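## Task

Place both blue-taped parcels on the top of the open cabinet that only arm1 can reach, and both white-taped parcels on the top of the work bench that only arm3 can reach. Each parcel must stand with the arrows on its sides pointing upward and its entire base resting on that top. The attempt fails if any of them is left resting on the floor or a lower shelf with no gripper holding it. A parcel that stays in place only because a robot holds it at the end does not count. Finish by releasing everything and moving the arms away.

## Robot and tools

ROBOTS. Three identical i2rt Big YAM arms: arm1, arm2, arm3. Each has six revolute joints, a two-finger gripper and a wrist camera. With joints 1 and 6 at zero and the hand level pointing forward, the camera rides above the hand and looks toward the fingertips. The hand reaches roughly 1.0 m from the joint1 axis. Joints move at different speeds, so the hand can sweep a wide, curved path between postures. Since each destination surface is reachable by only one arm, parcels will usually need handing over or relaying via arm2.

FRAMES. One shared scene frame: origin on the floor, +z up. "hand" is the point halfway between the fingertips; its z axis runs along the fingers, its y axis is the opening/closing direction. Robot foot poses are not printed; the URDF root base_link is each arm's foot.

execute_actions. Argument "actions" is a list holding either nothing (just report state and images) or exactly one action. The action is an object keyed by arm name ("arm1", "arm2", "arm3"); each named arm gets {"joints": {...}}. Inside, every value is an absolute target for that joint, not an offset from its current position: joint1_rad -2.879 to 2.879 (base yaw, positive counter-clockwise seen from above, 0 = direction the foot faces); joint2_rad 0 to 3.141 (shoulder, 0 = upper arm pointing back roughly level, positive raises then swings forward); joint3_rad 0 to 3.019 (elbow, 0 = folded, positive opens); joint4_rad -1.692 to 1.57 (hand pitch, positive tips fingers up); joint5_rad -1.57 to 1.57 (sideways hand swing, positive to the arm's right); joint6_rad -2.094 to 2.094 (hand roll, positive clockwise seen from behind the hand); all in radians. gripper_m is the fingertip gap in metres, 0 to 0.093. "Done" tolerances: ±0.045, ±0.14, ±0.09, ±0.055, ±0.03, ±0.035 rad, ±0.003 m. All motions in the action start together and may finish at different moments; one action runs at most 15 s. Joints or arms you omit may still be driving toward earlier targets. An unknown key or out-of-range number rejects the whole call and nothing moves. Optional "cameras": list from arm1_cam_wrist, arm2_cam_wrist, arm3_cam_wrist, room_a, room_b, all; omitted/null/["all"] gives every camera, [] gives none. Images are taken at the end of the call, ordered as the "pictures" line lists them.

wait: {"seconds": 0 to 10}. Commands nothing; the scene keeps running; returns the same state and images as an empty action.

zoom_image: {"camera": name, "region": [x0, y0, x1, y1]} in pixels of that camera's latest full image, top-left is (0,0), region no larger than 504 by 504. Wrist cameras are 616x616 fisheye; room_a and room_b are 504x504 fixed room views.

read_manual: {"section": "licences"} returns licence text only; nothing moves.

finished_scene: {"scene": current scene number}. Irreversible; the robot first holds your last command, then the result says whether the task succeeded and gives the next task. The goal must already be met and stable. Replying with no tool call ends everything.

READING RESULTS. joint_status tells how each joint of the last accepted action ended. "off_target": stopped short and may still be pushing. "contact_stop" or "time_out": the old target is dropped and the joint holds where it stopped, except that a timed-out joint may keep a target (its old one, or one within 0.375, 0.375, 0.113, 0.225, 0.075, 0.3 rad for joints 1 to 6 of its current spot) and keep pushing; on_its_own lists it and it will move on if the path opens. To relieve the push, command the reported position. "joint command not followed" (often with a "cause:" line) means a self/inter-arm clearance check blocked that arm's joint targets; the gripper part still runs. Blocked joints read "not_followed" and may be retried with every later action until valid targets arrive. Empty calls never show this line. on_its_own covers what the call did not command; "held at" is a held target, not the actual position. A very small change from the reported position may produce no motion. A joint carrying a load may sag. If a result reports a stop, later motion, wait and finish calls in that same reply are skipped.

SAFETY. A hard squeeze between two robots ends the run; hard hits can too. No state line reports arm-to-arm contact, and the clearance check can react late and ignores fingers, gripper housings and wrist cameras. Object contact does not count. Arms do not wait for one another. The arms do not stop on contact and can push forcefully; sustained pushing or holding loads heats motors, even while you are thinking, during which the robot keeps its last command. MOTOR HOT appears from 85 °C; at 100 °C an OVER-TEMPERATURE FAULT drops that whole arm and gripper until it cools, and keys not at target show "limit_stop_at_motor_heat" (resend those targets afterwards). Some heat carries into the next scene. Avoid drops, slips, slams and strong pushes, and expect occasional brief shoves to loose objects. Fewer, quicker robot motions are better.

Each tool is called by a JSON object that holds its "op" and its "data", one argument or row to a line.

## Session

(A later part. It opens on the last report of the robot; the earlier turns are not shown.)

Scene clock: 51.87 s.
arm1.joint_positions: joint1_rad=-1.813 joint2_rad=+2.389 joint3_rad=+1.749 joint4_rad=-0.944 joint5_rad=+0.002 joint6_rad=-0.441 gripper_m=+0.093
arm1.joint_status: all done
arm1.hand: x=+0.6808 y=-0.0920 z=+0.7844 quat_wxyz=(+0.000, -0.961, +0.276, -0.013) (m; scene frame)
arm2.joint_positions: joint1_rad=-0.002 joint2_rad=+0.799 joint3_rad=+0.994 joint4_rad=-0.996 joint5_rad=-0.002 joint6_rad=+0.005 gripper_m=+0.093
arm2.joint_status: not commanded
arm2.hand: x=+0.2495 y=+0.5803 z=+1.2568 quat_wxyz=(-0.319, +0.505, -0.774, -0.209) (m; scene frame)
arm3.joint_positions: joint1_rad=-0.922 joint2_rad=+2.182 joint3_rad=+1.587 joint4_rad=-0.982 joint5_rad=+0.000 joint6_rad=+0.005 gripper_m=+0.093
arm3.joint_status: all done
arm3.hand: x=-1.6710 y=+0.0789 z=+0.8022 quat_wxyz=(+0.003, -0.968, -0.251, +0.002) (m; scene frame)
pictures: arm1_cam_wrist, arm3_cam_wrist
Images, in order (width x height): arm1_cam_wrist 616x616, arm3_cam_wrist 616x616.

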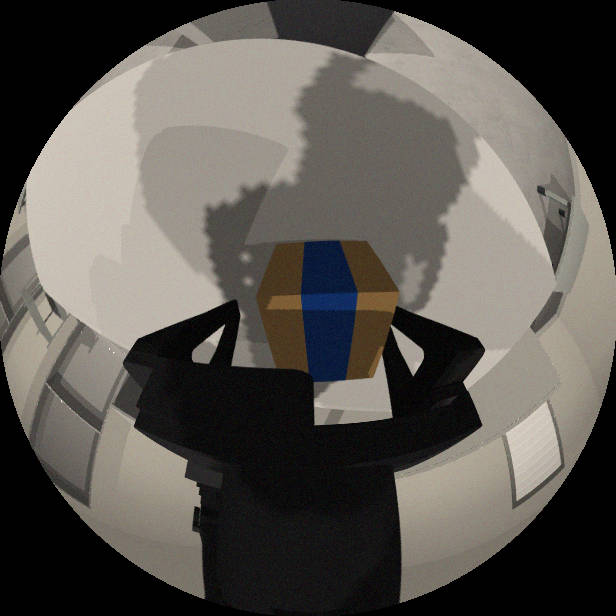

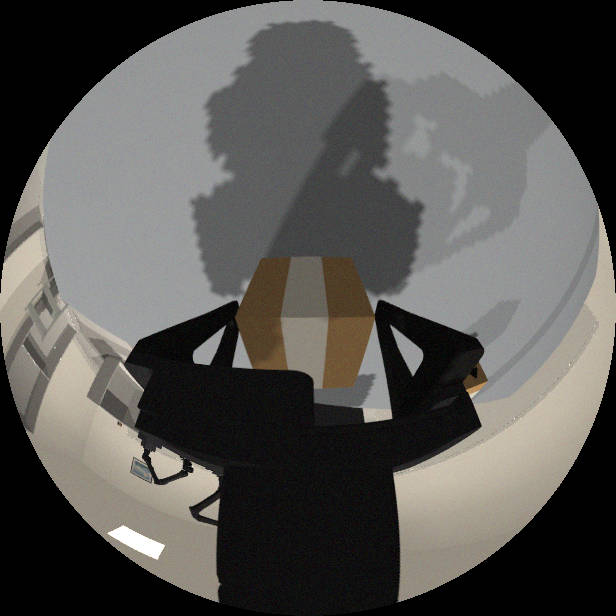

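{"op": "execute_actions", "data": {
  "actions": [
    {"arm1":{"joints":{"joint1_rad":-1.835,"gripper_m":0.03}},"arm3":{"joints":{"gripper_m":0.03}}}
  ],
  "cameras": []
}}

{"op": "execute_actions", "data": {
  "actions": [
    {"arm1":{"joints":{"joint2_rad":2.05}},"arm3":{"joints":{"joint2_rad":1.4,"joint3_rad":1.3,"joint4_rad":0.3}}}
  ],
  "cameras": []
}}

{"op": "execute_actions", "data": {
  "actions": [
    {"arm1":{"joints":{"joint1_rad":0.86,"joint6_rad":0}},"arm3":{"joints":{"joint2_rad":1.8,"joint3_rad":0.84,"joint4_rad":1.33}}}
  ],
  "cameras": ["arm1_cam_wrist"]
}}

{"op": "execute_actions", "data": {
  "actions": [
    {"arm1":{"joints":{"joint2_rad":2.28}},"arm3":{"joints":{"joint2_rad":2.2}}}
  ],
  "cameras": ["arm1_cam_wrist","room_a"]
}}

Scene clock: 52.93 s.
arm1.joint_positions: joint1_rad=-1.831 joint2_rad=+2.389 joint3_rad=+1.749 joint4_rad=-0.944 joint5_rad=+0.001 joint6_rad=-0.442 gripper_m=+0.049
arm1.joint_status: gripper_m off_target (ended at +0.049, target +0.030); the others done
arm1.hand: x=+0.6907 y=-0.0858 z=+0.7845 quat_wxyz=(+0.000, -0.959, +0.284, -0.012) (m; scene frame)
arm2.joint_positions: joint1_rad=-0.002 joint2_rad=+0.799 joint3_rad=+0.994 joint4_rad=-0.996 joint5_rad=-0.002 joint6_rad=+0.005 gripper_m=+0.093
arm2.joint_status: not commanded
arm2.hand: x=+0.2495 y=+0.5803 z=+1.2568 quat_wxyz=(-0.319, +0.505, -0.774, -0.209) (m; scene frame)
arm3.joint_positions: joint1_rad=-0.922 joint2_rad=+2.182 joint3_rad=+1.587 joint4_rad=-0.982 joint5_rad=+0.000 joint6_rad=+0.004 gripper_m=+0.057
arm3.joint_status: gripper_m off_target (ended at +0.057, target +0.030)
arm3.hand: x=-1.6710 y=+0.0789 z=+0.8022 quat_wxyz=(+0.003, -0.968, -0.251, +0.002) (m; scene frame)
pictures: none
No camera images: the call's "cameras" was empty. Leave "cameras" out to get every camera's image.

Scene clock: 54.77 s.
arm1.joint_positions: joint1_rad=-1.831 joint2_rad=+2.058 joint3_rad=+1.748 joint4_rad=-0.942 joint5_rad=+0.001 joint6_rad=-0.442 gripper_m=+0.049
arm1.joint_status: all done
arm1.hand: x=+0.6599 y=-0.0422 z=+1.0018 quat_wxyz=(+0.110, -0.947, +0.279, +0.111) (m; scene frame)
arm2.joint_positions: joint1_rad=-0.002 joint2_rad=+0.799 joint3_rad=+0.994 joint4_rad=-0.996 joint5_rad=-0.002 joint6_rad=+0.005 gripper_m=+0.093
arm2.joint_status: not commanded
arm2.hand: x=+0.2495 y=+0.5803 z=+1.2568 quat_wxyz=(-0.319, +0.505, -0.774, -0.209) (m; scene frame)
arm3.joint_positions: joint1_rad=-0.922 joint2_rad=+1.407 joint3_rad=+1.281 joint4_rad=+0.265 joint5_rad=+0.000 joint6_rad=+0.004 gripper_m=+0.057
arm3.joint_status: all done
arm3.hand: x=-1.7003 y=+0.0582 z=+1.3622 quat_wxyz=(-0.191, -0.632, -0.166, +0.733) (m; scene frame)
pictures: none
No camera images: the call's "cameras" was empty. Leave "cameras" out to get every camera's image.

Scene clock: 57.40 s.
arm1.joint_positions: joint1_rad=+0.862 joint2_rad=+2.058 joint3_rad=+1.748 joint4_rad=-0.933 joint5_rad=-0.002 joint6_rad=-0.008 gripper_m=+0.049
arm1.joint_status: all done
arm1.hand: x=+1.1001 y=-1.3363 z=+1.0052 quat_wxyz=(-0.126, -0.658, -0.735, +0.102) (m; scene frame)
arm2.joint_positions: joint1_rad=-0.002 joint2_rad=+0.799 joint3_rad=+0.994 joint4_rad=-0.996 joint5_rad=-0.002 joint6_rad=+0.005 gripper_m=+0.093
arm2.joint_status: not commanded
arm2.hand: x=+0.2495 y=+0.5803 z=+1.2568 quat_wxyz=(-0.319, +0.505, -0.774, -0.209) (m; scene frame)
arm3.joint_positions: joint1_rad=-0.922 joint2_rad=+1.807 joint3_rad=+0.806 joint4_rad=+1.296 joint5_rad=+0.000 joint6_rad=+0.004 gripper_m=+0.057
arm3.joint_status: all done
arm3.hand: x=-1.6755 y=+0.0742 z=+1.0930 quat_wxyz=(-0.204, -0.573, -0.151, +0.780) (m; scene frame)
pictures: arm1_cam_wrist
Images, in order (width x height): arm1_cam_wrist 616x616.

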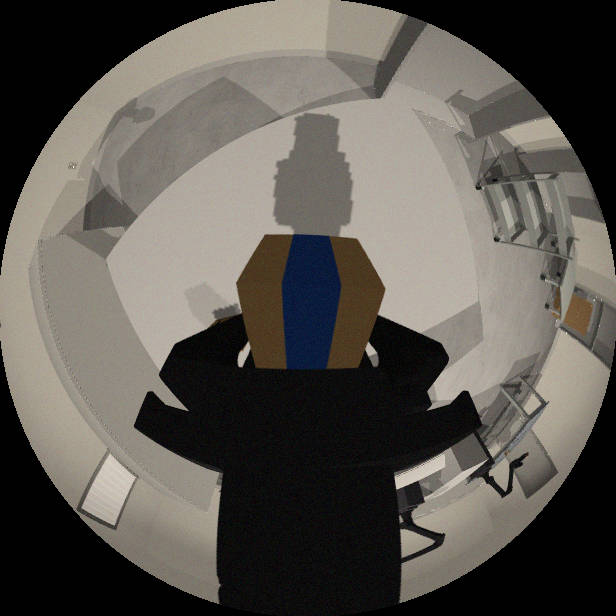

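Scene clock: 58.73 s.
arm1.joint_positions: joint1_rad=+0.862 joint2_rad=+2.314 joint3_rad=+1.735 joint4_rad=-0.933 joint5_rad=-0.002 joint6_rad=-0.008 gripper_m=+0.049
arm1.joint_status: all done
arm1.hand: x=+1.0987 y=-1.2963 z=+0.8304 quat_wxyz=(-0.027, -0.666, -0.746, +0.012) (m; scene frame)
arm2.joint_positions: joint1_rad=-0.002 joint2_rad=+0.799 joint3_rad=+0.994 joint4_rad=-0.996 joint5_rad=-0.002 joint6_rad=+0.005 gripper_m=+0.093
arm2.joint_status: not commanded
arm2.hand: x=+0.2495 y=+0.5803 z=+1.2568 quat_wxyz=(-0.319, +0.505, -0.774, -0.209) (m; scene frame)
arm3.joint_positions: joint1_rad=-0.922 joint2_rad=+2.231 joint3_rad=+0.817 joint4_rad=+1.307 joint5_rad=+0.000 joint6_rad=+0.004 gripper_m=+0.057
arm3.joint_status: all done
arm3.hand: x=-1.6728 y=+0.0776 z=+0.8451 quat_wxyz=(-0.169, -0.717, -0.188, +0.650) (m; scene frame)
pictures: arm1_cam_wrist, room_a
Images, in order (width x height): arm1_cam_wrist 616x616, room_a 504x504.

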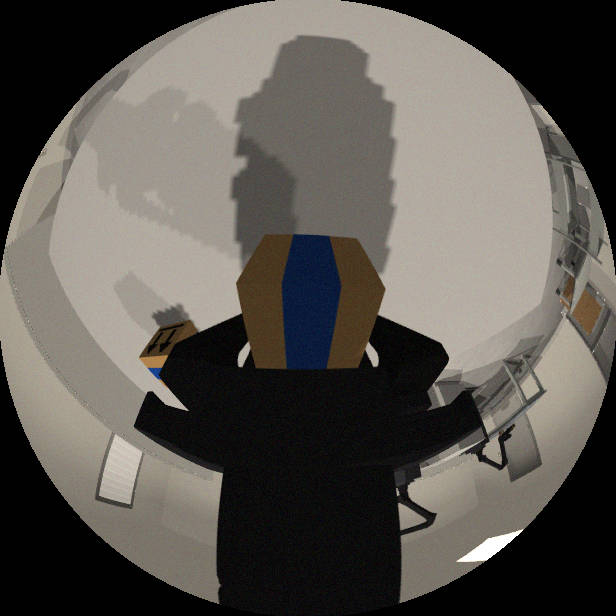

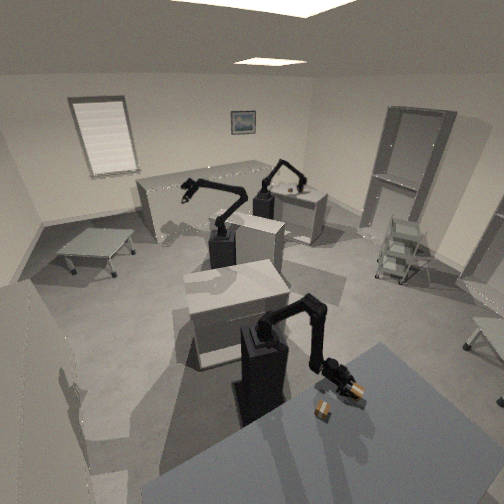

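{"op": "execute_actions", "data": {
  "actions": [
    {"arm1":{"joints":{"joint2_rad":2.355}},"arm3":{"joints":{"joint2_rad":2.275}}}
  ],
  "cameras": ["arm1_cam_wrist"]
}}

{"op": "execute_actions", "data": {
  "actions": [
    {"arm1":{"joints":{"gripper_m":0.093}},"arm3":{"joints":{"gripper_m":0.093}}}
  ],
  "cameras": ["arm1_cam_wrist"]
}}

{"op": "execute_actions", "data": {
  "actions": [
    {"arm1":{"joints":{"joint2_rad":1.7}},"arm3":{"joints":{"joint2_rad":1.5,"joint3_rad":0.75}}}
  ]
}}

{"op": "zoom_image", "data": {
  "camera": "room_b",
  "region": [85,150,145,195]
}}

Scene clock: 59.87 s.
arm1.joint_positions: joint1_rad=+0.862 joint2_rad=+2.356 joint3_rad=+1.735 joint4_rad=-0.933 joint5_rad=-0.002 joint6_rad=-0.008 gripper_m=+0.049
arm1.joint_status: all done
arm1.hand: x=+1.0981 y=-1.2862 z=+0.8033 quat_wxyz=(-0.012, -0.666, -0.746, -0.002) (m; scene frame)
arm2.joint_positions: joint1_rad=-0.002 joint2_rad=+0.799 joint3_rad=+0.994 joint4_rad=-0.996 joint5_rad=-0.002 joint6_rad=+0.005 gripper_m=+0.093
arm2.joint_status: not commanded
arm2.hand: x=+0.2495 y=+0.5803 z=+1.2568 quat_wxyz=(-0.319, +0.505, -0.774, -0.209) (m; scene frame)
arm3.joint_positions: joint1_rad=-0.922 joint2_rad=+2.280 joint3_rad=+0.818 joint4_rad=+1.307 joint5_rad=+0.000 joint6_rad=+0.004 gripper_m=+0.057
arm3.joint_status: all done
arm3.hand: x=-1.6668 y=+0.0812 z=+0.8168 quat_wxyz=(-0.164, -0.732, -0.192, +0.633) (m; scene frame)
pictures: arm1_cam_wrist
Images, in order (width x height): arm1_cam_wrist 616x616.

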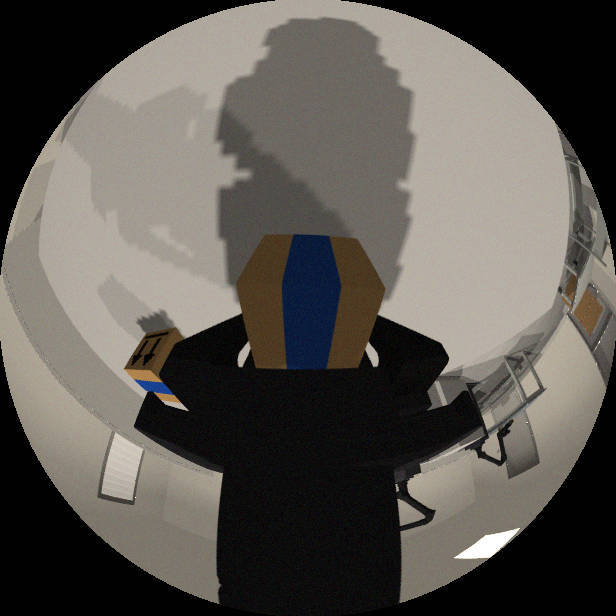

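Scene clock: 60.50 s.
arm1.joint_positions: joint1_rad=+0.862 joint2_rad=+2.356 joint3_rad=+1.735 joint4_rad=-0.933 joint5_rad=-0.002 joint6_rad=-0.008 gripper_m=+0.093
arm1.joint_status: all done
arm1.hand: x=+1.0981 y=-1.2862 z=+0.8033 quat_wxyz=(-0.012, -0.666, -0.746, -0.002) (m; scene frame)
arm2.joint_positions: joint1_rad=-0.002 joint2_rad=+0.799 joint3_rad=+0.994 joint4_rad=-0.996 joint5_rad=-0.002 joint6_rad=+0.005 gripper_m=+0.093
arm2.joint_status: not commanded
arm2.hand: x=+0.2495 y=+0.5803 z=+1.2568 quat_wxyz=(-0.319, +0.505, -0.774, -0.209) (m; scene frame)
arm3.joint_positions: joint1_rad=-0.922 joint2_rad=+2.280 joint3_rad=+0.819 joint4_rad=+1.307 joint5_rad=+0.000 joint6_rad=+0.004 gripper_m=+0.093
arm3.joint_status: all done
arm3.hand: x=-1.6671 y=+0.0810 z=+0.8170 quat_wxyz=(-0.164, -0.732, -0.192, +0.633) (m; scene frame)
pictures: arm1_cam_wrist
Images, in order (width x height): arm1_cam_wrist 616x616.

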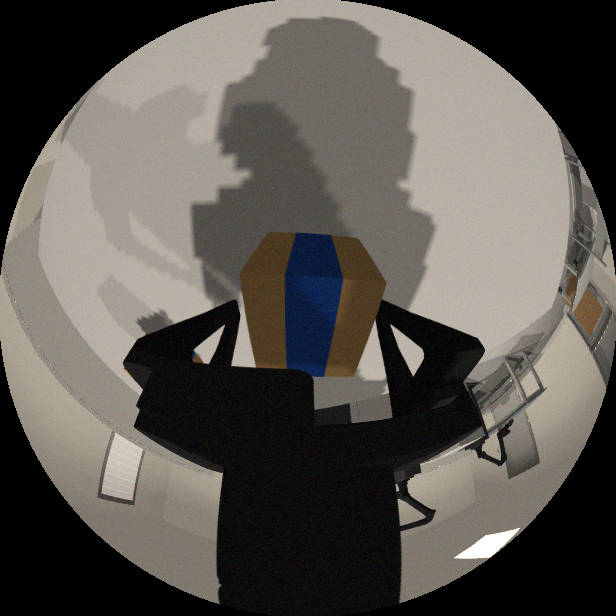

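Scene clock: 62.33 s.
arm1.joint_positions: joint1_rad=+0.862 joint2_rad=+1.716 joint3_rad=+1.748 joint4_rad=-0.933 joint5_rad=-0.002 joint6_rad=-0.008 gripper_m=+0.093
arm1.joint_status: all done
arm1.hand: x=+1.0939 y=-1.3135 z=+1.2358 quat_wxyz=(-0.248, -0.631, -0.703, +0.214) (m; scene frame)
arm2.joint_positions: joint1_rad=-0.002 joint2_rad=+0.799 joint3_rad=+0.994 joint4_rad=-0.996 joint5_rad=-0.002 joint6_rad=+0.005 gripper_m=+0.093
arm2.joint_status: not commanded
arm2.hand: x=+0.2495 y=+0.5803 z=+1.2568 quat_wxyz=(-0.319, +0.505, -0.774, -0.209) (m; scene frame)
arm3.joint_positions: joint1_rad=-0.922 joint2_rad=+1.500 joint3_rad=+0.742 joint4_rad=+1.314 joint5_rad=+0.000 joint6_rad=+0.004 gripper_m=+0.093
arm3.joint_status: all done
arm3.hand: x=-1.6139 y=+0.1076 z=+1.2404 quat_wxyz=(-0.222, -0.466, -0.124, +0.847) (m; scene frame)
pictures: arm1_cam_wrist, arm2_cam_wrist, arm3_cam_wrist, room_a, room_b
Images, in order (width x height): arm1_cam_wrist 616x616, arm2_cam_wrist 616x616, arm3_cam_wrist 616x616, room_a 504x504, room_b 504x504.

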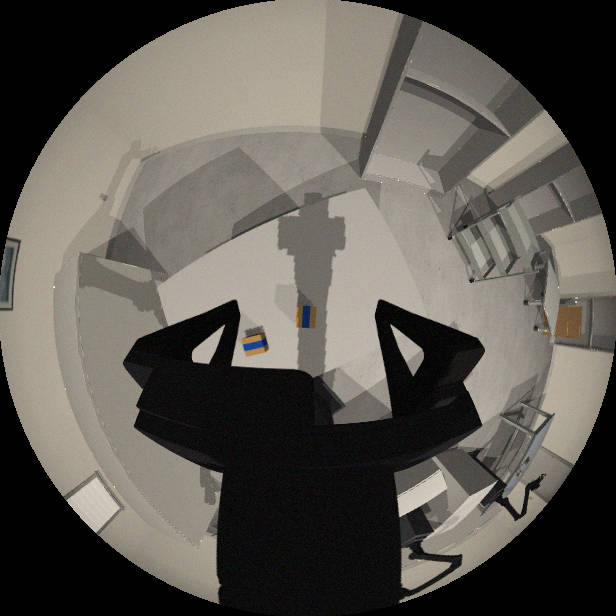

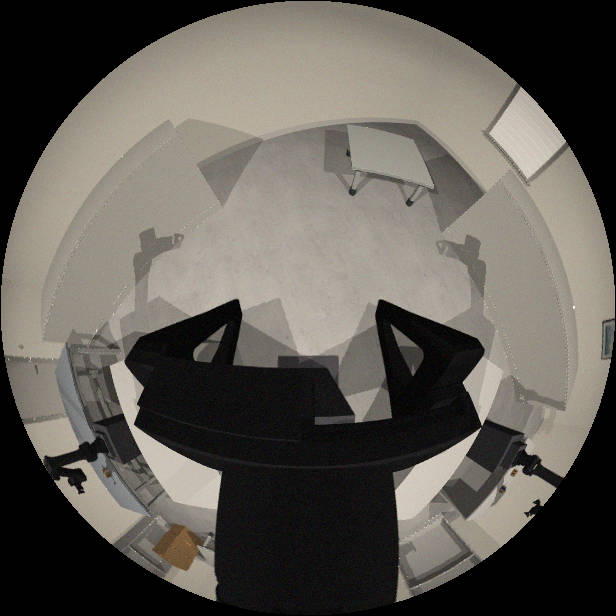

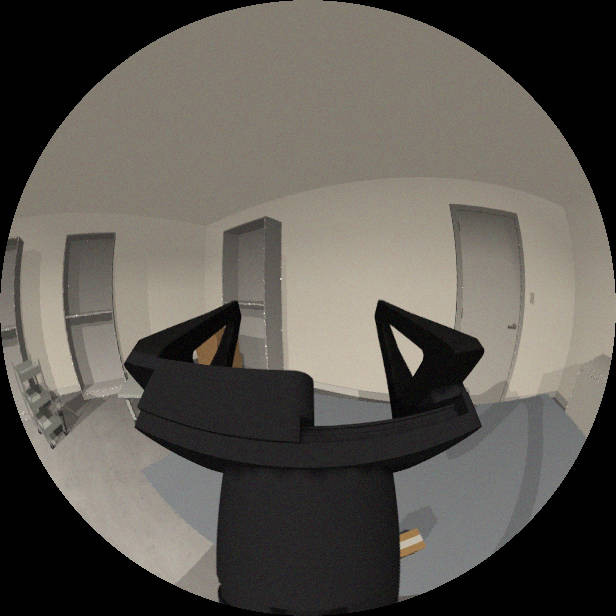

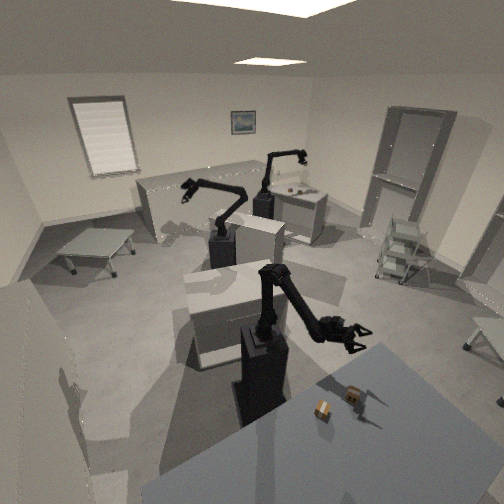

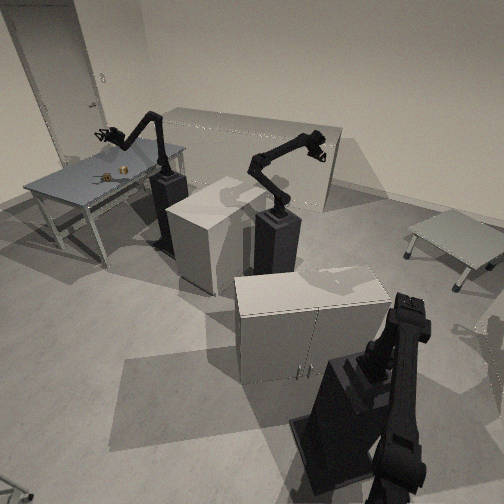

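Region (85, 150, 145, 195) of room_b's 504x504 image, scaled by 8.400, with more detail than that image has; it fills the top 378 rows of this view, and the rest is white.

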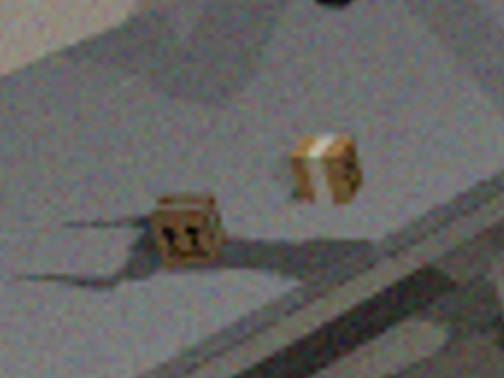

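{"op": "zoom_image", "data": {
  "camera": "room_a",
  "region": [325,375,375,415]
}}

Region (325, 375, 375, 415) of room_a's 504x504 image, scaled by 10.080, with more detail than that image has; it fills the top 403 rows of this view, and the rest is white.

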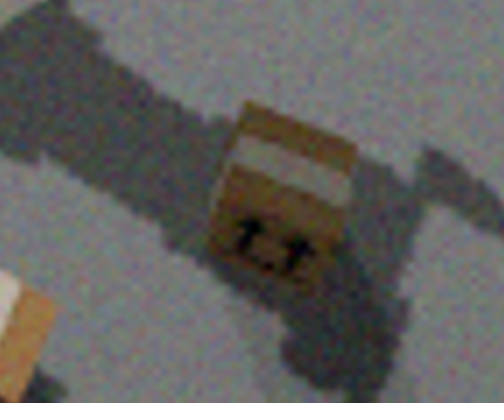

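{"op": "finished_scene", "data": {
  "scene": 1
}}

The scene is finished: the task was done.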